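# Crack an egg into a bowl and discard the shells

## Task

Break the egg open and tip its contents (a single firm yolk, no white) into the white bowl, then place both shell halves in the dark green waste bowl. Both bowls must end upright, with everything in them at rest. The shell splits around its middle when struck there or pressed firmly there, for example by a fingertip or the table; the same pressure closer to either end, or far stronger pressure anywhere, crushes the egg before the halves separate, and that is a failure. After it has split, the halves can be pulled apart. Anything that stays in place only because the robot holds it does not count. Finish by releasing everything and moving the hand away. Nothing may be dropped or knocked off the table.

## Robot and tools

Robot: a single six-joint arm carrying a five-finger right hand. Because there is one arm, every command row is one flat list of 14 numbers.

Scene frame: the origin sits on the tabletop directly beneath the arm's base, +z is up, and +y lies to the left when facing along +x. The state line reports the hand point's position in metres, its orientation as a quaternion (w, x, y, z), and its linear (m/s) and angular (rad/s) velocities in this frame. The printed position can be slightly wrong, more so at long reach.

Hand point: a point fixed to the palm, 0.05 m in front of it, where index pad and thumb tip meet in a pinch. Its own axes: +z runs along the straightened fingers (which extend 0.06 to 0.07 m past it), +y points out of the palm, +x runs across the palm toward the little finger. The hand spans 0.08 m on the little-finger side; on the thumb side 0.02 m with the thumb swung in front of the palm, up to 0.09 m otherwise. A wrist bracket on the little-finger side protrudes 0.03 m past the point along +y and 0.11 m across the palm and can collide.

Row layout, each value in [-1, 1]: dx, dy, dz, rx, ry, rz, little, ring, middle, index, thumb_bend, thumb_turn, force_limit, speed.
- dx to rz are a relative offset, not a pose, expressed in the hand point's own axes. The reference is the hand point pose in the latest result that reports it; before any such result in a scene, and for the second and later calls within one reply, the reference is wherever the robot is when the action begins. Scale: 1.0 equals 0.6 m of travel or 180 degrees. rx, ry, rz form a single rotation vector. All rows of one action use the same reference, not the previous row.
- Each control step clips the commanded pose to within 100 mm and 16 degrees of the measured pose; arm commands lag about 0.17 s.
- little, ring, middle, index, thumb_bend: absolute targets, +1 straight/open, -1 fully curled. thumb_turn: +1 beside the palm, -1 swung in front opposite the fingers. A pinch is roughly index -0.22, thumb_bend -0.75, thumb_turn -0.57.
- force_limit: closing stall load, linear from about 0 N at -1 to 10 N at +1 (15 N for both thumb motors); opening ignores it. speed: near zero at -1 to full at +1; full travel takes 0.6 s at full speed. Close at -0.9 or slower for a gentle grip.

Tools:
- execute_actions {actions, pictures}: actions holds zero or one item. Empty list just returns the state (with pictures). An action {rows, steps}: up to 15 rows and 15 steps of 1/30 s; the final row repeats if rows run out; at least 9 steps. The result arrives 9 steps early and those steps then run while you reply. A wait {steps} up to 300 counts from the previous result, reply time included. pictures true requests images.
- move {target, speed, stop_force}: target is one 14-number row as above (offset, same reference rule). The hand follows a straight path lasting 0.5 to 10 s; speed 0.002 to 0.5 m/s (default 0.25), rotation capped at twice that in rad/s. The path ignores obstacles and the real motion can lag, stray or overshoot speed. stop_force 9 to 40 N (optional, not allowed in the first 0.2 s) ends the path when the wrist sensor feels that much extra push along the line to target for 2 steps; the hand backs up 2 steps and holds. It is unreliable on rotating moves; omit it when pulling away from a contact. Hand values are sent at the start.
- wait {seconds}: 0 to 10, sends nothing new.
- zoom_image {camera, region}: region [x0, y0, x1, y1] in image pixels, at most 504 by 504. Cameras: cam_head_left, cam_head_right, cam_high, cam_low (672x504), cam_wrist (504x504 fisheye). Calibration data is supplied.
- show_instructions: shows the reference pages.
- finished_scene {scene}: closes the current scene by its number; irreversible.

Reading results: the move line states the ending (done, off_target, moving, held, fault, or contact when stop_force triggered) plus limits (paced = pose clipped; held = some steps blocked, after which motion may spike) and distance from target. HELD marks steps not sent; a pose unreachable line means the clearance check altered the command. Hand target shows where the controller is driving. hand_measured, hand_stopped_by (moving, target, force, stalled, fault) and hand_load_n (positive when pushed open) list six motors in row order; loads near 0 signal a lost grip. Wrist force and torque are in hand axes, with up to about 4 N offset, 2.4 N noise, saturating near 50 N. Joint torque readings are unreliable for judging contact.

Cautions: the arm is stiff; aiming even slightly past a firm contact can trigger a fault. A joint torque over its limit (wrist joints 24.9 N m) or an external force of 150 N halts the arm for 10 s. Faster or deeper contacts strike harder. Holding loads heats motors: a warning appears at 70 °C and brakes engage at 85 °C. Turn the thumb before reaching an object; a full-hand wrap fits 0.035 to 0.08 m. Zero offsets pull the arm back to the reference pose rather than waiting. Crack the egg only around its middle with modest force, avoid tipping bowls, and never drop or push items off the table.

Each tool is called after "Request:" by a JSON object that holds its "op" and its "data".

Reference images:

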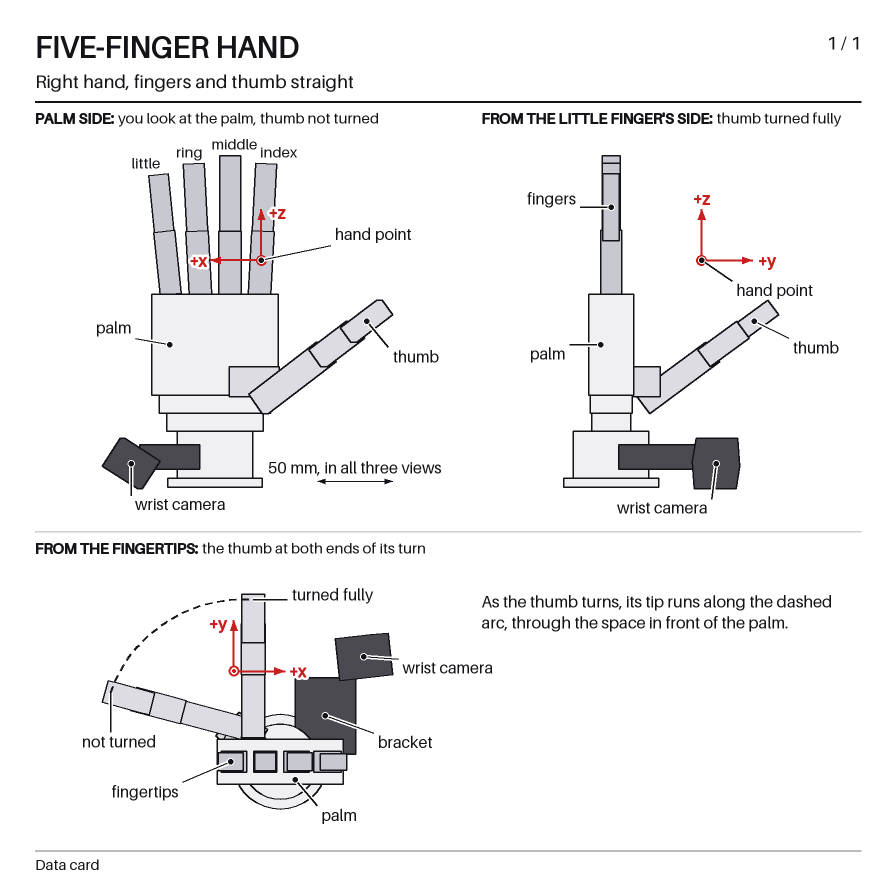

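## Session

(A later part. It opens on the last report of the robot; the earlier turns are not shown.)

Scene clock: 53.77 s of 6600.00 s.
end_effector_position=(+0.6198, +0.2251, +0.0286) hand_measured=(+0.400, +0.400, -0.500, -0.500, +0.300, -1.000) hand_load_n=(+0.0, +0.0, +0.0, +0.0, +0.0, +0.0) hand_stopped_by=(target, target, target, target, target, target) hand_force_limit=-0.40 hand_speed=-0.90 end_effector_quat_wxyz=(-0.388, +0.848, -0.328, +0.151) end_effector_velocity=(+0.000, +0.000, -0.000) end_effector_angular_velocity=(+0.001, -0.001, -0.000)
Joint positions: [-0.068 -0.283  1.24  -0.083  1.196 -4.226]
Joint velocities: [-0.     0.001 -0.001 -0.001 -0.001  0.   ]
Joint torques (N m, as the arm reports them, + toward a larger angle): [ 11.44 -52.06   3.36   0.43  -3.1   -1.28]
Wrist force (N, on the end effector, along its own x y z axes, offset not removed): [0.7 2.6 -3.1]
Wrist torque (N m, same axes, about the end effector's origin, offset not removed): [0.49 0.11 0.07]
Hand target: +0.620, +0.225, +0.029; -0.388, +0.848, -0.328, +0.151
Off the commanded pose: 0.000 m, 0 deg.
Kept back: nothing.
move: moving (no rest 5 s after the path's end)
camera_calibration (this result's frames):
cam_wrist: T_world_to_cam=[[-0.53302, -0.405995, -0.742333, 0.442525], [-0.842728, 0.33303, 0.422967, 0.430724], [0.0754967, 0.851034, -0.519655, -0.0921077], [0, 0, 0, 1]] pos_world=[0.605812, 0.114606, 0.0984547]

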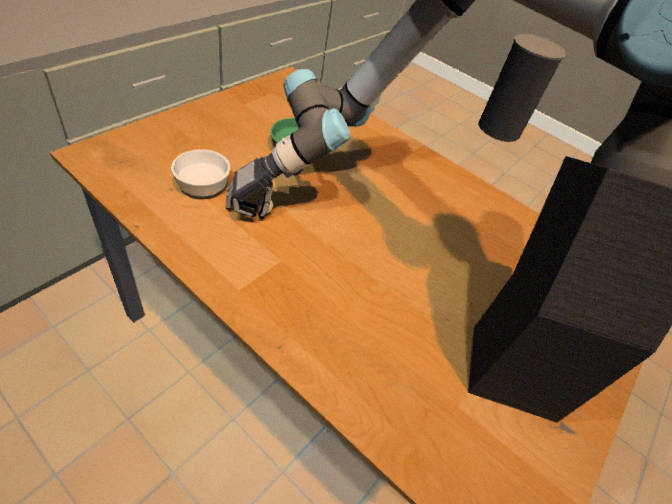

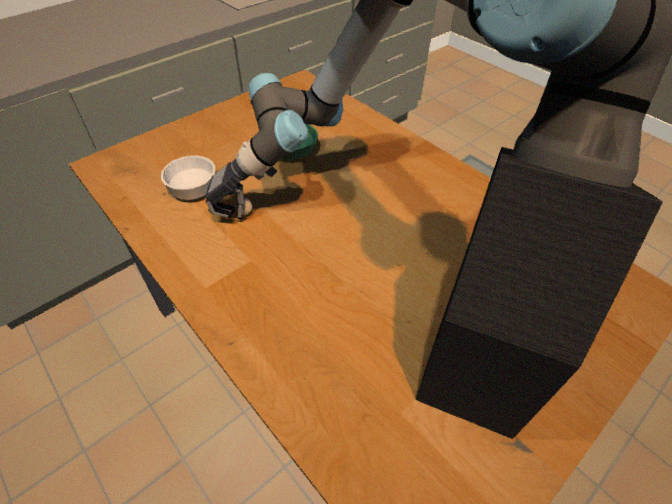

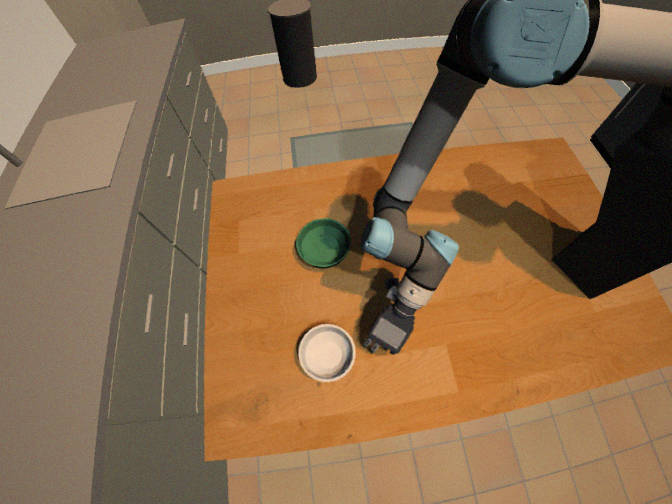

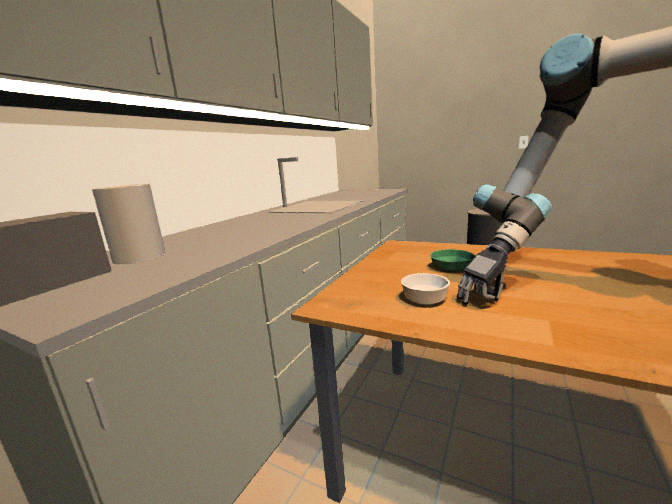

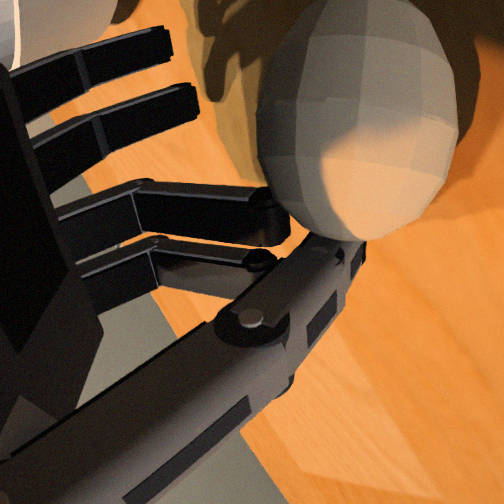

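Request:
{"op": "move", "data": {"target": [-0.01,0.038,-0.046,0,0,0,0.4,0.4,0.4,0.4,0.7,-1,-0.4,0], "speed": 0.04}}

Request:
{"op": "move", "data": {"target": [0.063,0,0,0,-0.05,-0.044,0.4,0.4,0.4,0.4,0.7,-1,-0.4,0], "speed": 0.05}}

Scene clock: 55.60 s of 6600.00 s.
end_effector_position=(+0.5915, +0.2028, +0.0294) hand_measured=(+0.400, +0.400, +0.400, +0.400, +0.700, -1.000) hand_load_n=(+0.0, +0.0, +0.0, +0.0, +0.0, +0.0) hand_stopped_by=(target, target, target, target, target, target) hand_force_limit=-0.40 hand_speed=0.00 end_effector_quat_wxyz=(-0.388, +0.848, -0.328, +0.151) end_effector_velocity=(-0.002, -0.002, -0.000) end_effector_angular_velocity=(-0.001, +0.000, -0.000)
Joint positions: [-0.117 -0.329  1.358 -0.138  1.165 -4.268]
Joint velocities: [-0.004 -0.003  0.008 -0.004 -0.001 -0.003]
Joint torques (N m, as the arm reports them, + toward a larger angle): [ 11.09 -51.8    3.91   0.66  -3.04  -1.25]
Wrist force (N, on the end effector, along its own x y z axes, offset not removed): [0.1 3.6 2.0]
Wrist torque (N m, same axes, about the end effector's origin, offset not removed): [0.26 0.00 0.04]
Hand target: +0.591, +0.203, +0.029; -0.388, +0.848, -0.328, +0.151
Off the commanded pose: 0.000 m, 0 deg.
Kept back: nothing.
move: done
camera_calibration (this result's frames):
cam_wrist: T_world_to_cam=[[-0.533059, -0.406075, -0.742261, 0.418996], [-0.842714, 0.332984, 0.423031, 0.413937], [0.0753787, 0.851014, -0.519705, -0.0705508], [0, 0, 0, 1]] pos_world=[0.577498, 0.092349, 0.0992303]

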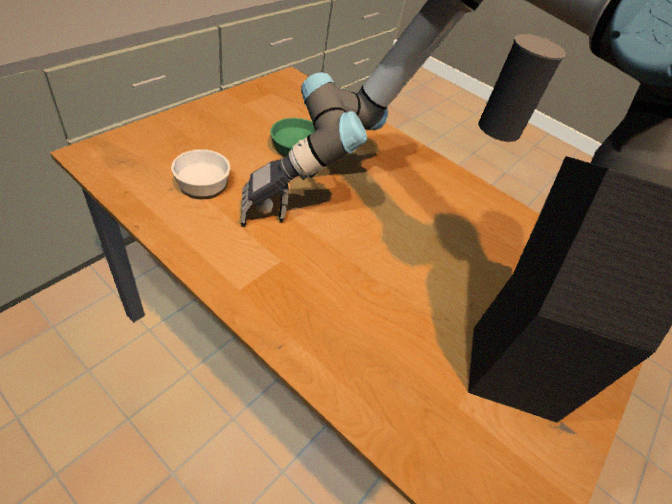

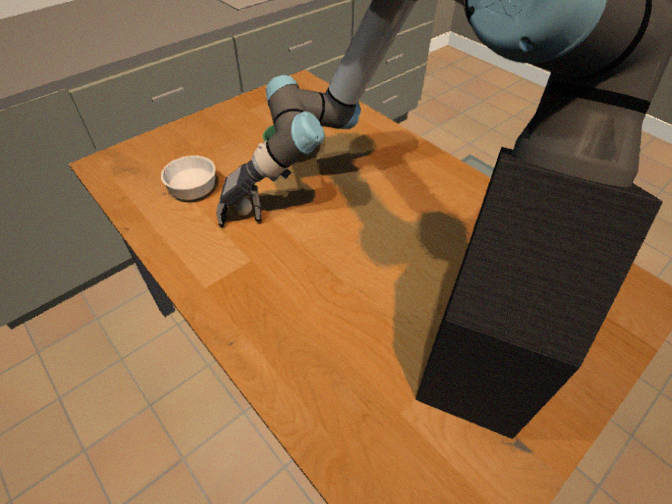

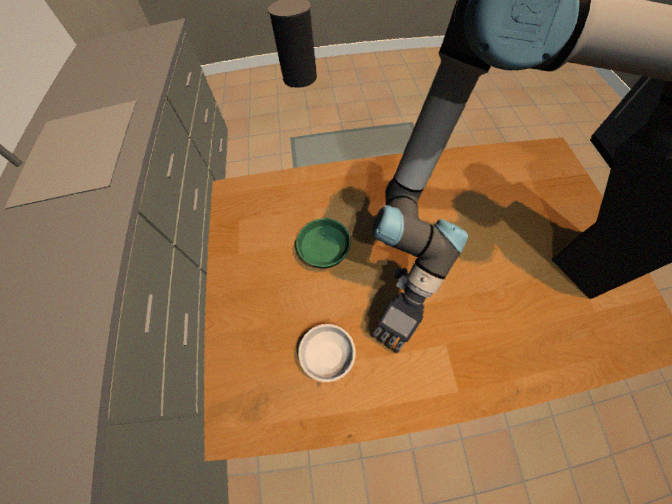

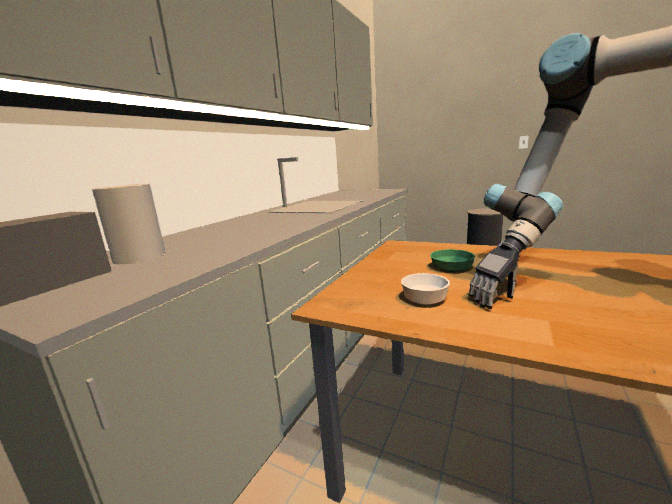

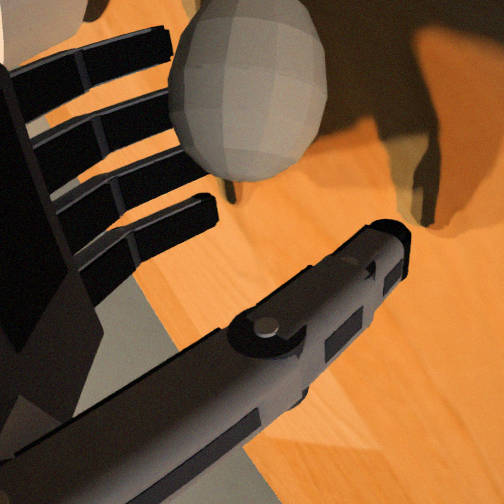

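Scene clock: 58.00 s of 6600.00 s.
end_effector_position=(+0.6192, +0.1775, +0.0293) hand_measured=(+0.400, +0.400, +0.400, +0.400, +0.700, -1.000) hand_load_n=(+0.0, +0.0, +0.0, +0.0, +0.0, +0.0) hand_stopped_by=(target, target, target, target, target, target) hand_force_limit=-0.40 hand_speed=0.00 end_effector_quat_wxyz=(-0.401, +0.878, -0.238, +0.111) end_effector_velocity=(+0.002, -0.001, -0.001) end_effector_angular_velocity=(+0.001, +0.001, +0.012)
Joint positions: [-0.149 -0.26   1.109  0.217  1.097 -4.505]
Joint velocities: [-0.001  0.008 -0.019  0.023 -0.003 -0.014]
Joint torques (N m, as the arm reports them, + toward a larger angle): [ 12.1  -39.03 -10.24   3.76  -3.27  -1.38]
Wrist force (N, on the end effector, along its own x y z axes, offset not removed): [-1.8 1.8 -4.2]
Wrist torque (N m, same axes, about the end effector's origin, offset not removed): [0.36 0.50 -0.12]
Hand target: +0.619, +0.177, +0.029; -0.401, +0.878, -0.238, +0.110
Off the commanded pose: 0.000 m, 0 deg.
Kept back: nothing.
move: done
camera_calibration (this result's frames):
cam_wrist: T_world_to_cam=[[-0.436555, -0.508515, -0.742181, 0.381892], [-0.893962, 0.152345, 0.421453, 0.509596], [-0.101247, 0.847469, -0.5211, 0.0588675], [0, 0, 0, 1]] pos_world=[0.628237, 0.0666749, 0.0993381]

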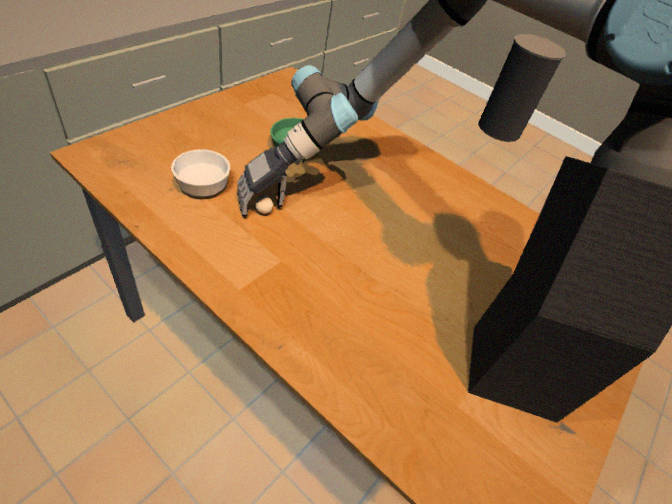

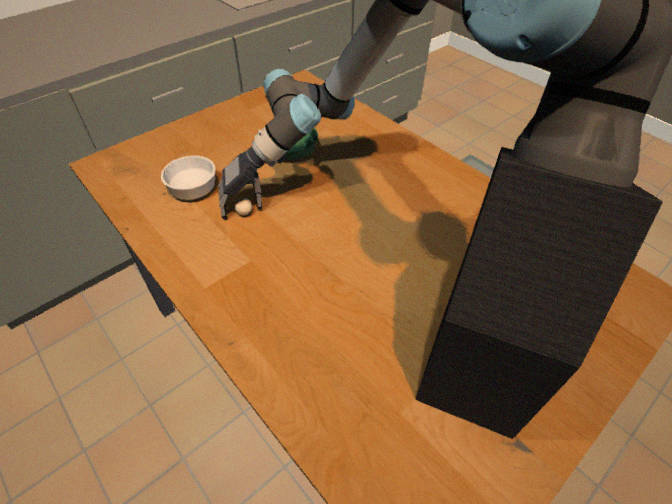

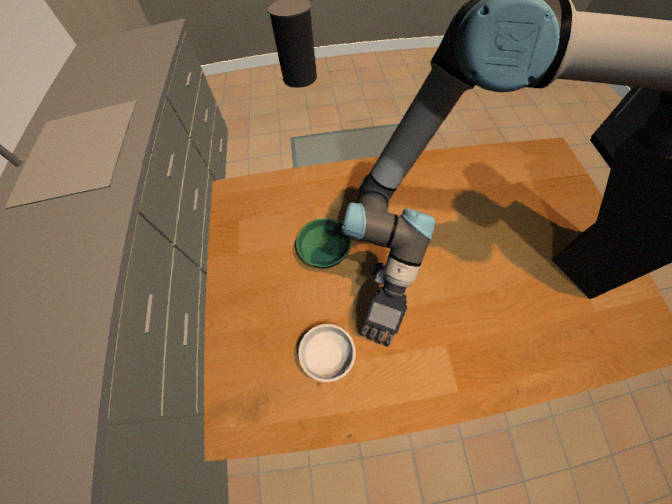

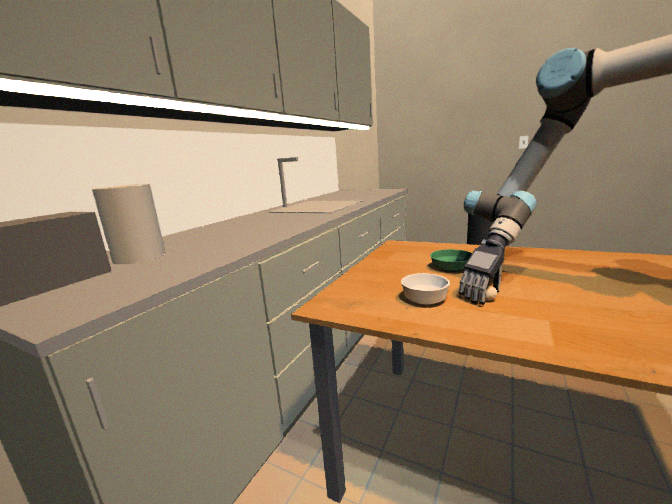

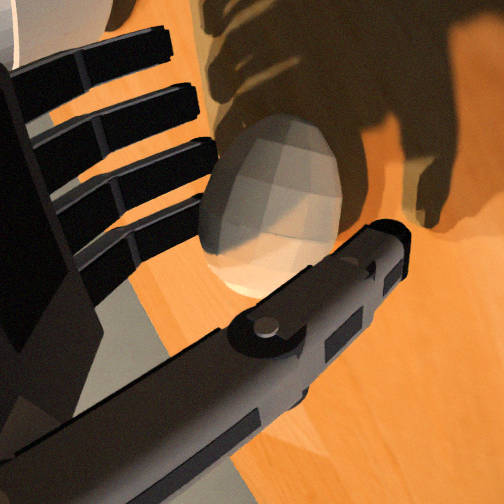

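Request:
{"op": "move", "data": {"target": [-0.002,0,0,0,-0.045,-0.039,0.4,0.4,-0.5,-0.5,0.3,-1,-0.4,-0.9], "speed": 0.15}}

Request:
{"op": "move", "data": {"target": [0,0,0,0,0,0,0.4,0.4,-0.55,-0.55,0.3,-1,-0.3,-0.92]}}

Scene clock: 61.13 s of 6600.00 s.
end_effector_position=(+0.6181, +0.1782, +0.0293) hand_measured=(+0.400, +0.400, -0.004, -0.032, +0.446, -1.000) hand_load_n=(+0.0, +0.0, +2.0, +3.5, +6.0, -1.0) hand_stopped_by=(target, target, force, force, force, target) hand_force_limit=-0.40 hand_speed=-0.90 end_effector_quat_wxyz=(-0.409, +0.896, -0.155, +0.073) end_effector_velocity=(-0.001, +0.000, +0.000) end_effector_angular_velocity=(+0.002, +0.001, +0.001)
Joint positions: [-0.144 -0.184  0.941  0.465  1.083 -4.696]
Joint velocities: [ 0.    -0.     0.001  0.001 -0.001  0.   ]
Joint torques (N m, as the arm reports them, + toward a larger angle): [ 37.15 -40.95 -12.37   3.58   1.24  -1.02]
Wrist force (N, on the end effector, along its own x y z axes, offset not removed): [1.0 4.5 0.5]
Wrist torque (N m, same axes, about the end effector's origin, offset not removed): [0.34 -0.15 0.19]
Hand target: +0.618, +0.178, +0.029; -0.409, +0.896, -0.155, +0.073
Off the commanded pose: 0.000 m, 0 deg.
Kept back: nothing.
move: done
camera_calibration (this result's frames):
cam_wrist: T_world_to_cam=[[-0.3343, -0.581394, -0.741771, 0.331479], [-0.906667, -0.0164731, 0.421526, 0.546484], [-0.257292, 0.813455, -0.521624, 0.160722], [0, 0, 0, 1]] pos_world=[0.647645, 0.0709824, 0.0993605]

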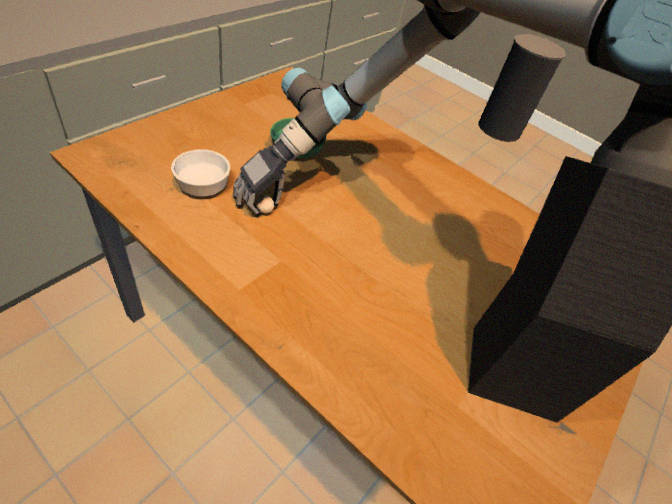

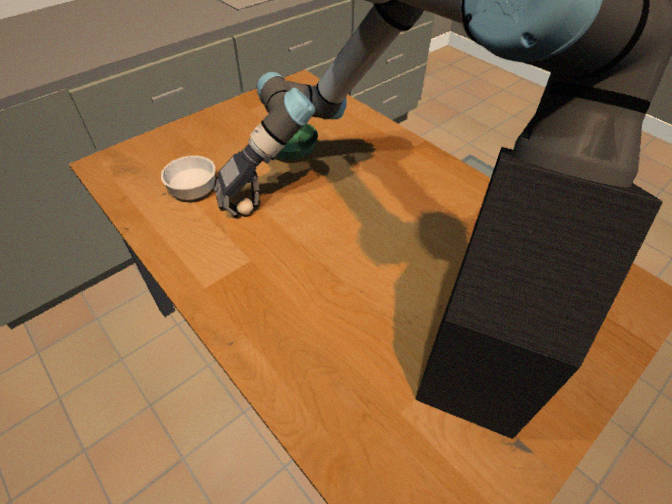

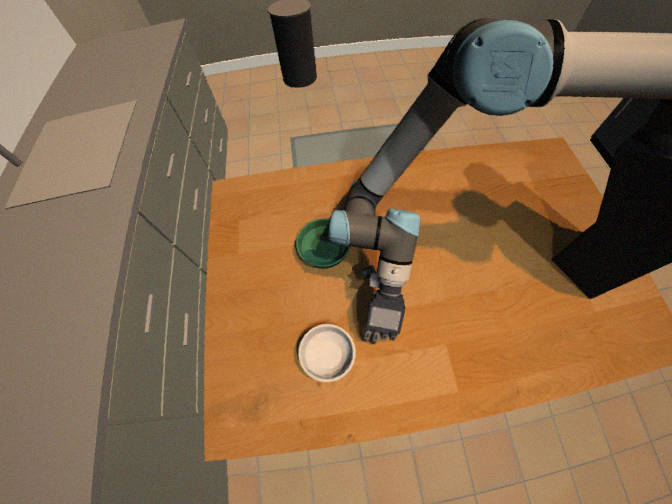

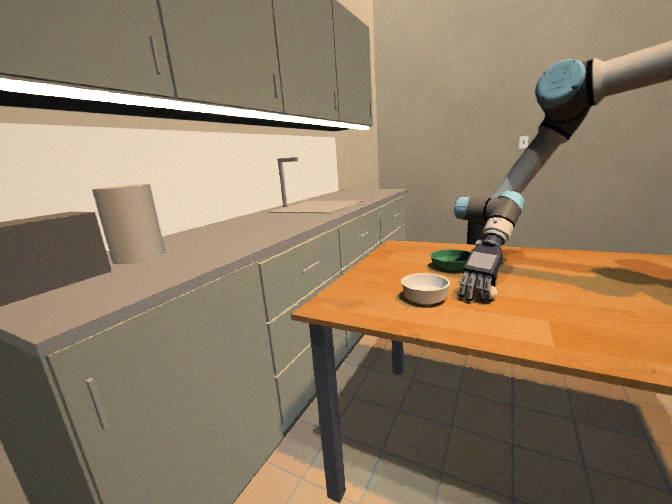

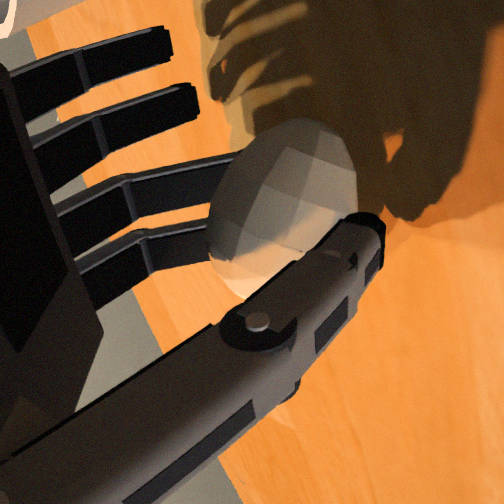

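Scene clock: 61.63 s of 6600.00 s.
end_effector_position=(+0.6181, +0.1782, +0.0293) hand_measured=(+0.400, +0.400, -0.010, -0.032, +0.446, -1.000) hand_load_n=(+0.0, +0.0, +4.5, +2.5, +7.0, -0.5) hand_stopped_by=(target, target, force, force, force, target) hand_force_limit=-0.30 hand_speed=-0.92 end_effector_quat_wxyz=(-0.409, +0.896, -0.155, +0.073) end_effector_velocity=(-0.001, +0.000, +0.000) end_effector_angular_velocity=(+0.000, +0.001, +0.001)
Joint positions: [-0.144 -0.184  0.941  0.465  1.083 -4.696]
Joint velocities: [ 0.     0.     0.     0.002  0.    -0.   ]
Joint torques (N m, as the arm reports them, + toward a larger angle): [ 37.81 -40.53 -10.86   3.62   1.12  -1.46]
Wrist force (N, on the end effector, along its own x y z axes, offset not removed): [2.1 3.8 -3.2]
Wrist torque (N m, same axes, about the end effector's origin, offset not removed): [0.44 -0.27 0.21]
Hand target: +0.618, +0.178, +0.029; -0.409, +0.896, -0.155, +0.073
Off the commanded pose: 0.000 m, 0 deg.
Kept back: nothing.
move: done
camera_calibration (this result's frames):
cam_wrist: T_world_to_cam=[[-0.3343, -0.581394, -0.741771, 0.331479], [-0.906667, -0.0164732, 0.421526, 0.546484], [-0.257292, 0.813455, -0.521624, 0.160722], [0, 0, 0, 1]] pos_world=[0.647645, 0.0709825, 0.0993605]

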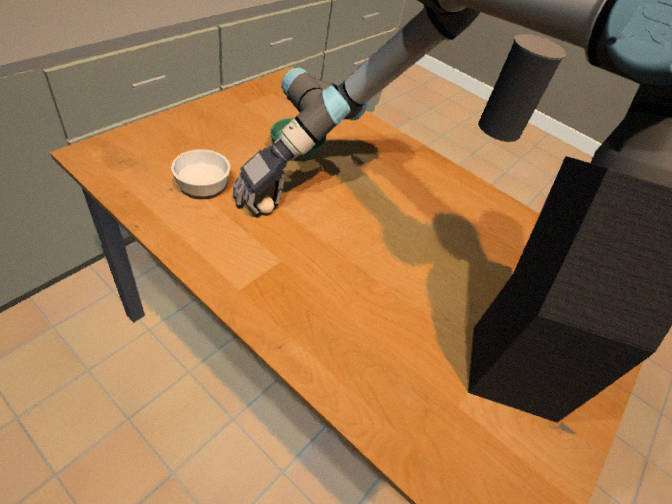

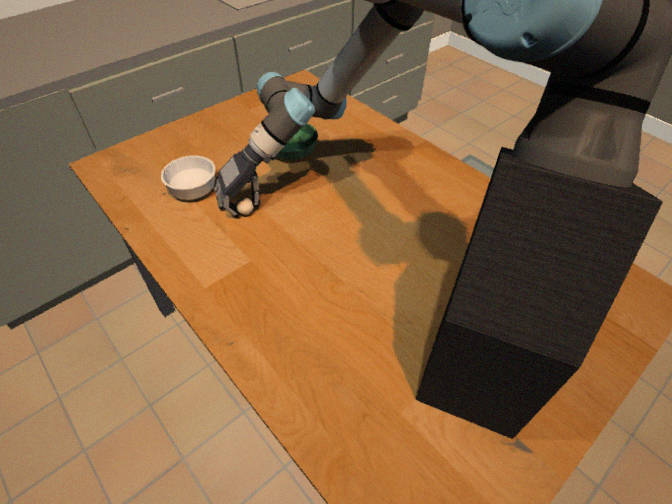

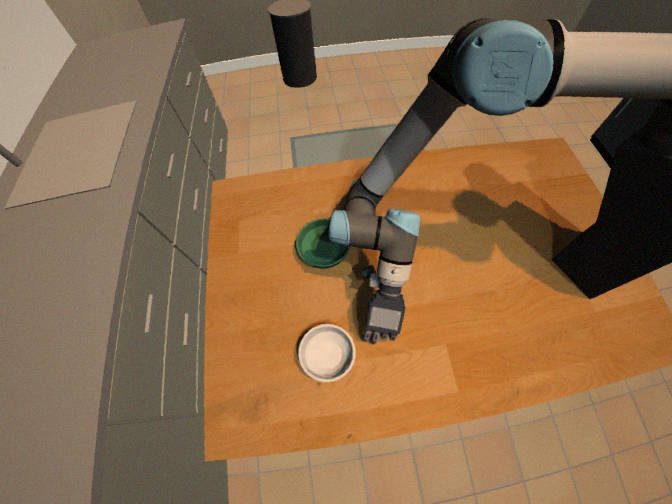

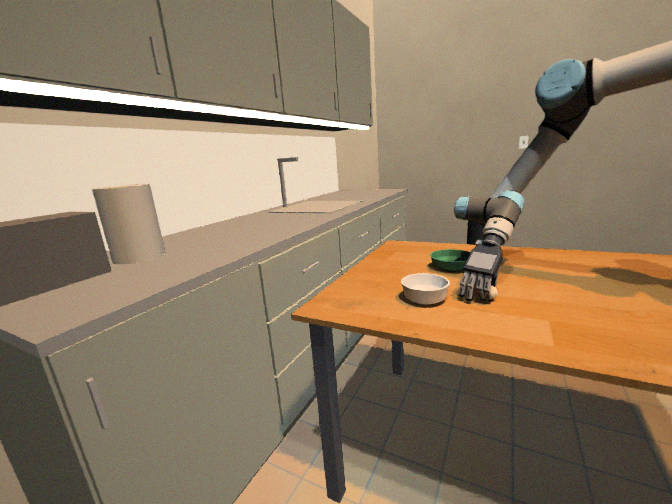

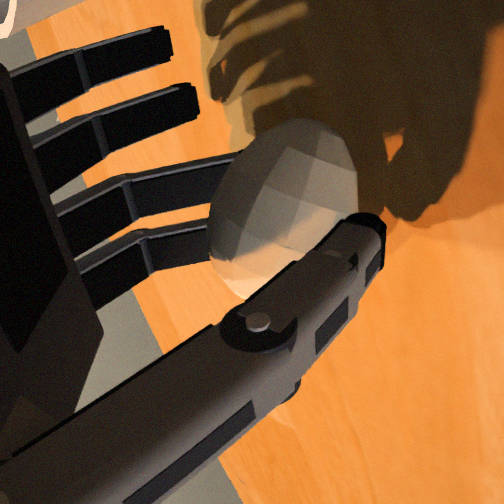

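Thumb looks near the equator. Squeeze with the thumb.

Request:
{"op": "move", "data": {"target": [0,0,0,0,0,0,0.4,0.4,-0.55,-0.55,0.2,-1,1,-0.95]}}

Scene clock: 63.67 s of 6600.00 s.
end_effector_position=(+0.6181, +0.1782, +0.0293) hand_measured=(+0.400, +0.400, -0.010, -0.032, +0.386, -1.000) hand_load_n=(+0.0, +0.0, +8.0, +6.0, +14.0, -1.0) hand_stopped_by=(target, target, force, force, force, target) hand_force_limit=1.00 hand_speed=-0.95 end_effector_quat_wxyz=(-0.409, +0.896, -0.155, +0.073) end_effector_velocity=(+0.000, +0.000, +0.000) end_effector_angular_velocity=(+0.002, -0.001, -0.000)
Joint positions: [-0.144 -0.184  0.941  0.465  1.083 -4.696]
Joint velocities: [-0.    -0.     0.    -0.001 -0.002  0.   ]
Joint torques (N m, as the arm reports them, + toward a larger angle): [ 37.65 -40.31 -10.64   3.64   1.11  -1.21]
Wrist force (N, on the end effector, along its own x y z axes, offset not removed): [1.7 4.5 -4.0]
Wrist torque (N m, same axes, about the end effector's origin, offset not removed): [0.89 -0.24 0.46]
Hand target: +0.618, +0.178, +0.029; -0.409, +0.896, -0.155, +0.073
Off the commanded pose: 0.000 m, 0 deg.
Kept back: nothing.
move: done
camera_calibration (this result's frames):
cam_wrist: T_world_to_cam=[[-0.3343, -0.581394, -0.741771, 0.331479], [-0.906667, -0.0164731, 0.421526, 0.546484], [-0.257292, 0.813455, -0.521624, 0.160722], [0, 0, 0, 1]] pos_world=[0.647645, 0.0709823, 0.0993605]

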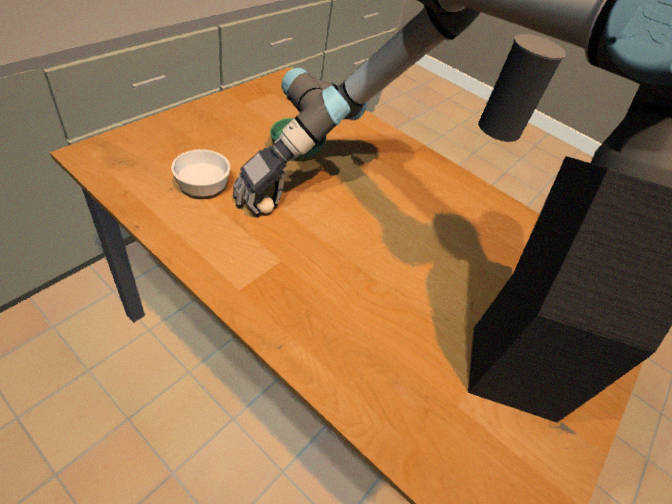

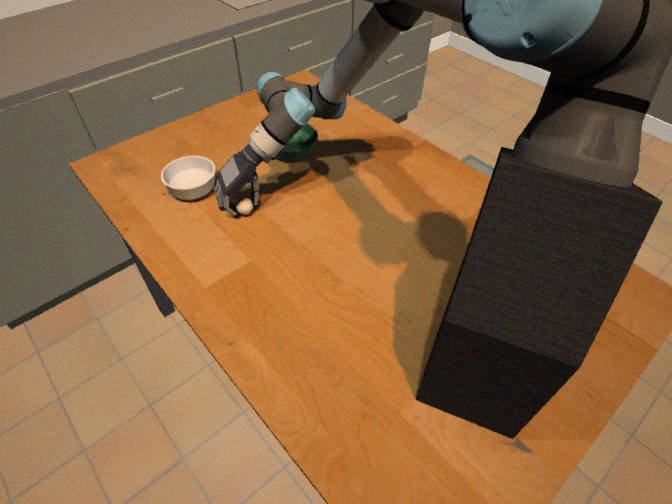

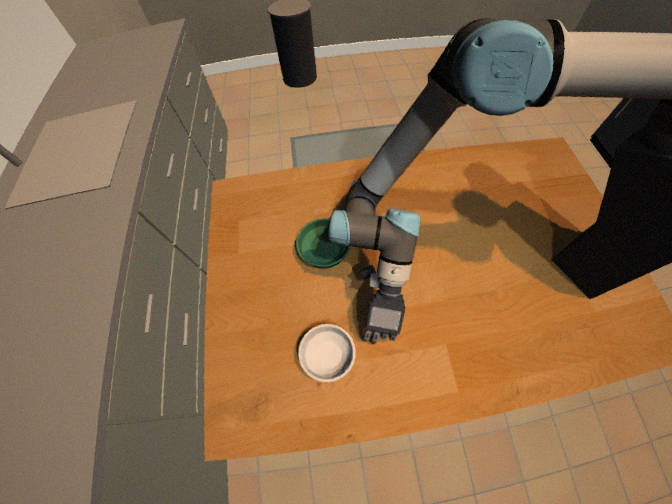

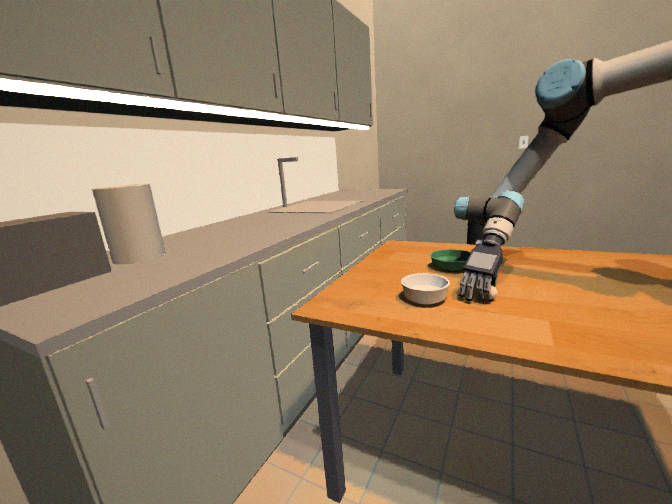

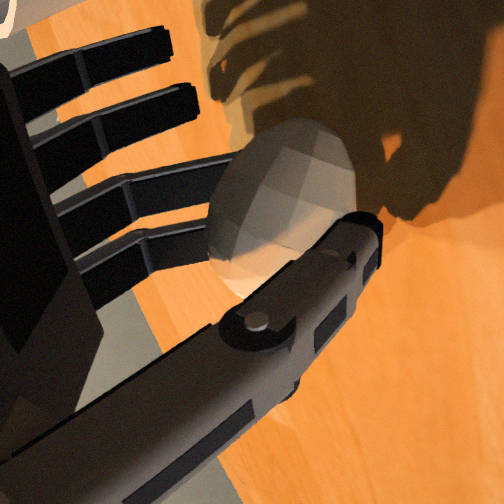

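Request:
{"op": "move", "data": {"target": [0,0,0,0,0,0,0.4,0.4,-0.6,-0.6,0.2,-1,1,-0.8]}}

Scene clock: 64.60 s of 6600.00 s.
end_effector_position=(+0.6181, +0.1782, +0.0293) hand_measured=(+0.400, +0.400, -0.026, -0.058, +0.390, -1.000) hand_load_n=(+0.0, +0.0, +9.0, +11.0, +20.5, -2.0) hand_stopped_by=(target, target, force, force, force, target) hand_force_limit=1.00 hand_speed=-0.80 end_effector_quat_wxyz=(-0.409, +0.896, -0.155, +0.073) end_effector_velocity=(+0.001, -0.000, +0.000) end_effector_angular_velocity=(-0.000, -0.001, -0.000)
Joint positions: [-0.144 -0.184  0.941  0.465  1.083 -4.696]
Joint velocities: [-0.    -0.001  0.    -0.    -0.    -0.   ]
Joint torques (N m, as the arm reports them, + toward a larger angle): [ 38.62 -39.42 -10.29   3.86   0.85  -1.16]
Wrist force (N, on the end effector, along its own x y z axes, offset not removed): [0.6 2.6 0.3]
Wrist torque (N m, same axes, about the end effector's origin, offset not removed): [0.36 -0.19 0.11]
Hand target: +0.618, +0.178, +0.029; -0.409, +0.896, -0.155, +0.073
Off the commanded pose: 0.000 m, 0 deg.
Kept back: nothing.
move: done
camera_calibration (this result's frames):
cam_wrist: T_world_to_cam=[[-0.3343, -0.581394, -0.741771, 0.331479], [-0.906667, -0.0164731, 0.421526, 0.546484], [-0.257292, 0.813455, -0.521624, 0.160722], [0, 0, 0, 1]] pos_world=[0.647645, 0.0709824, 0.0993605]

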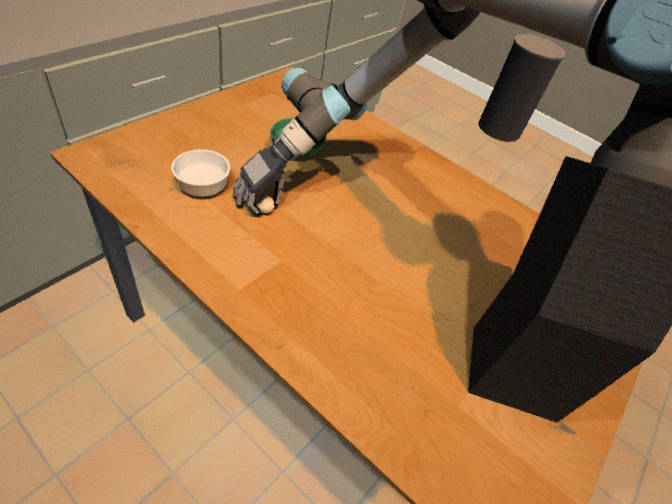

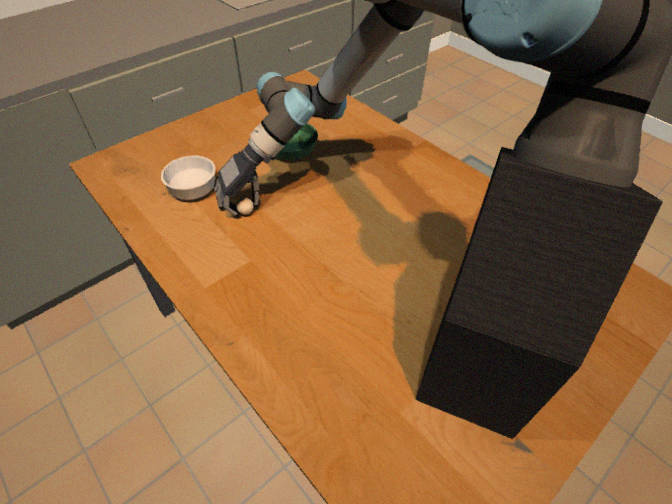

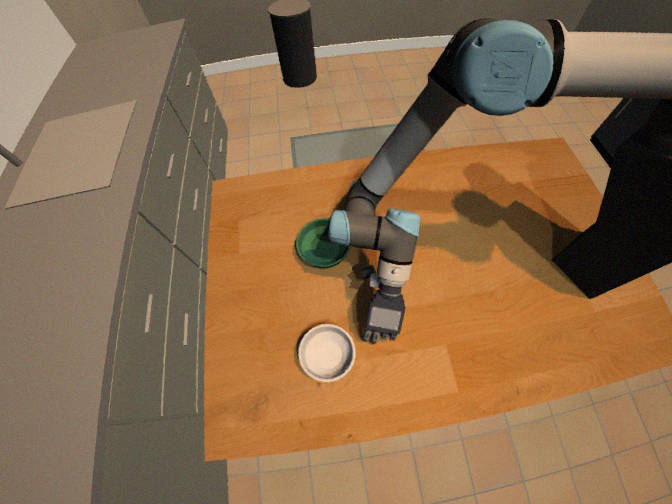

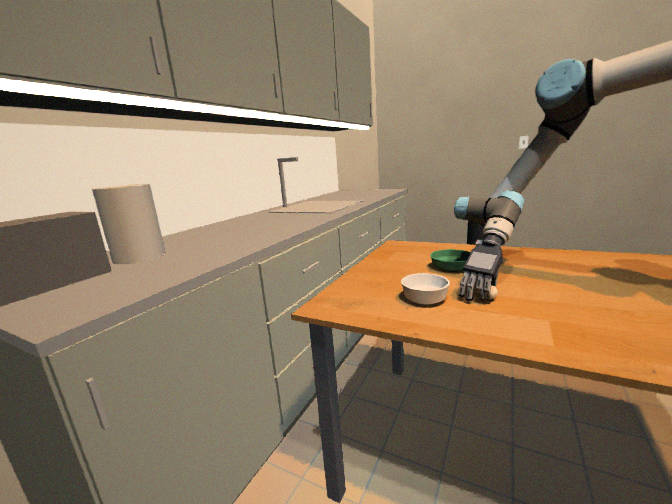

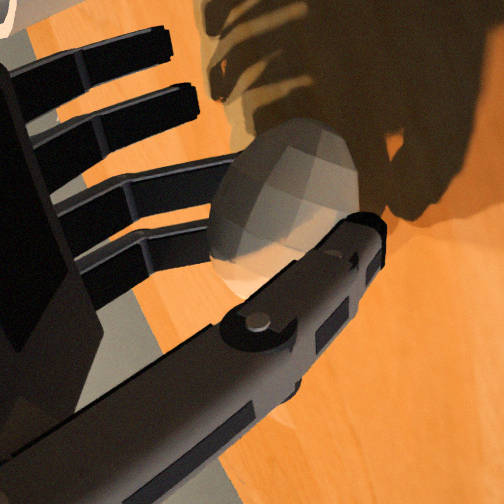

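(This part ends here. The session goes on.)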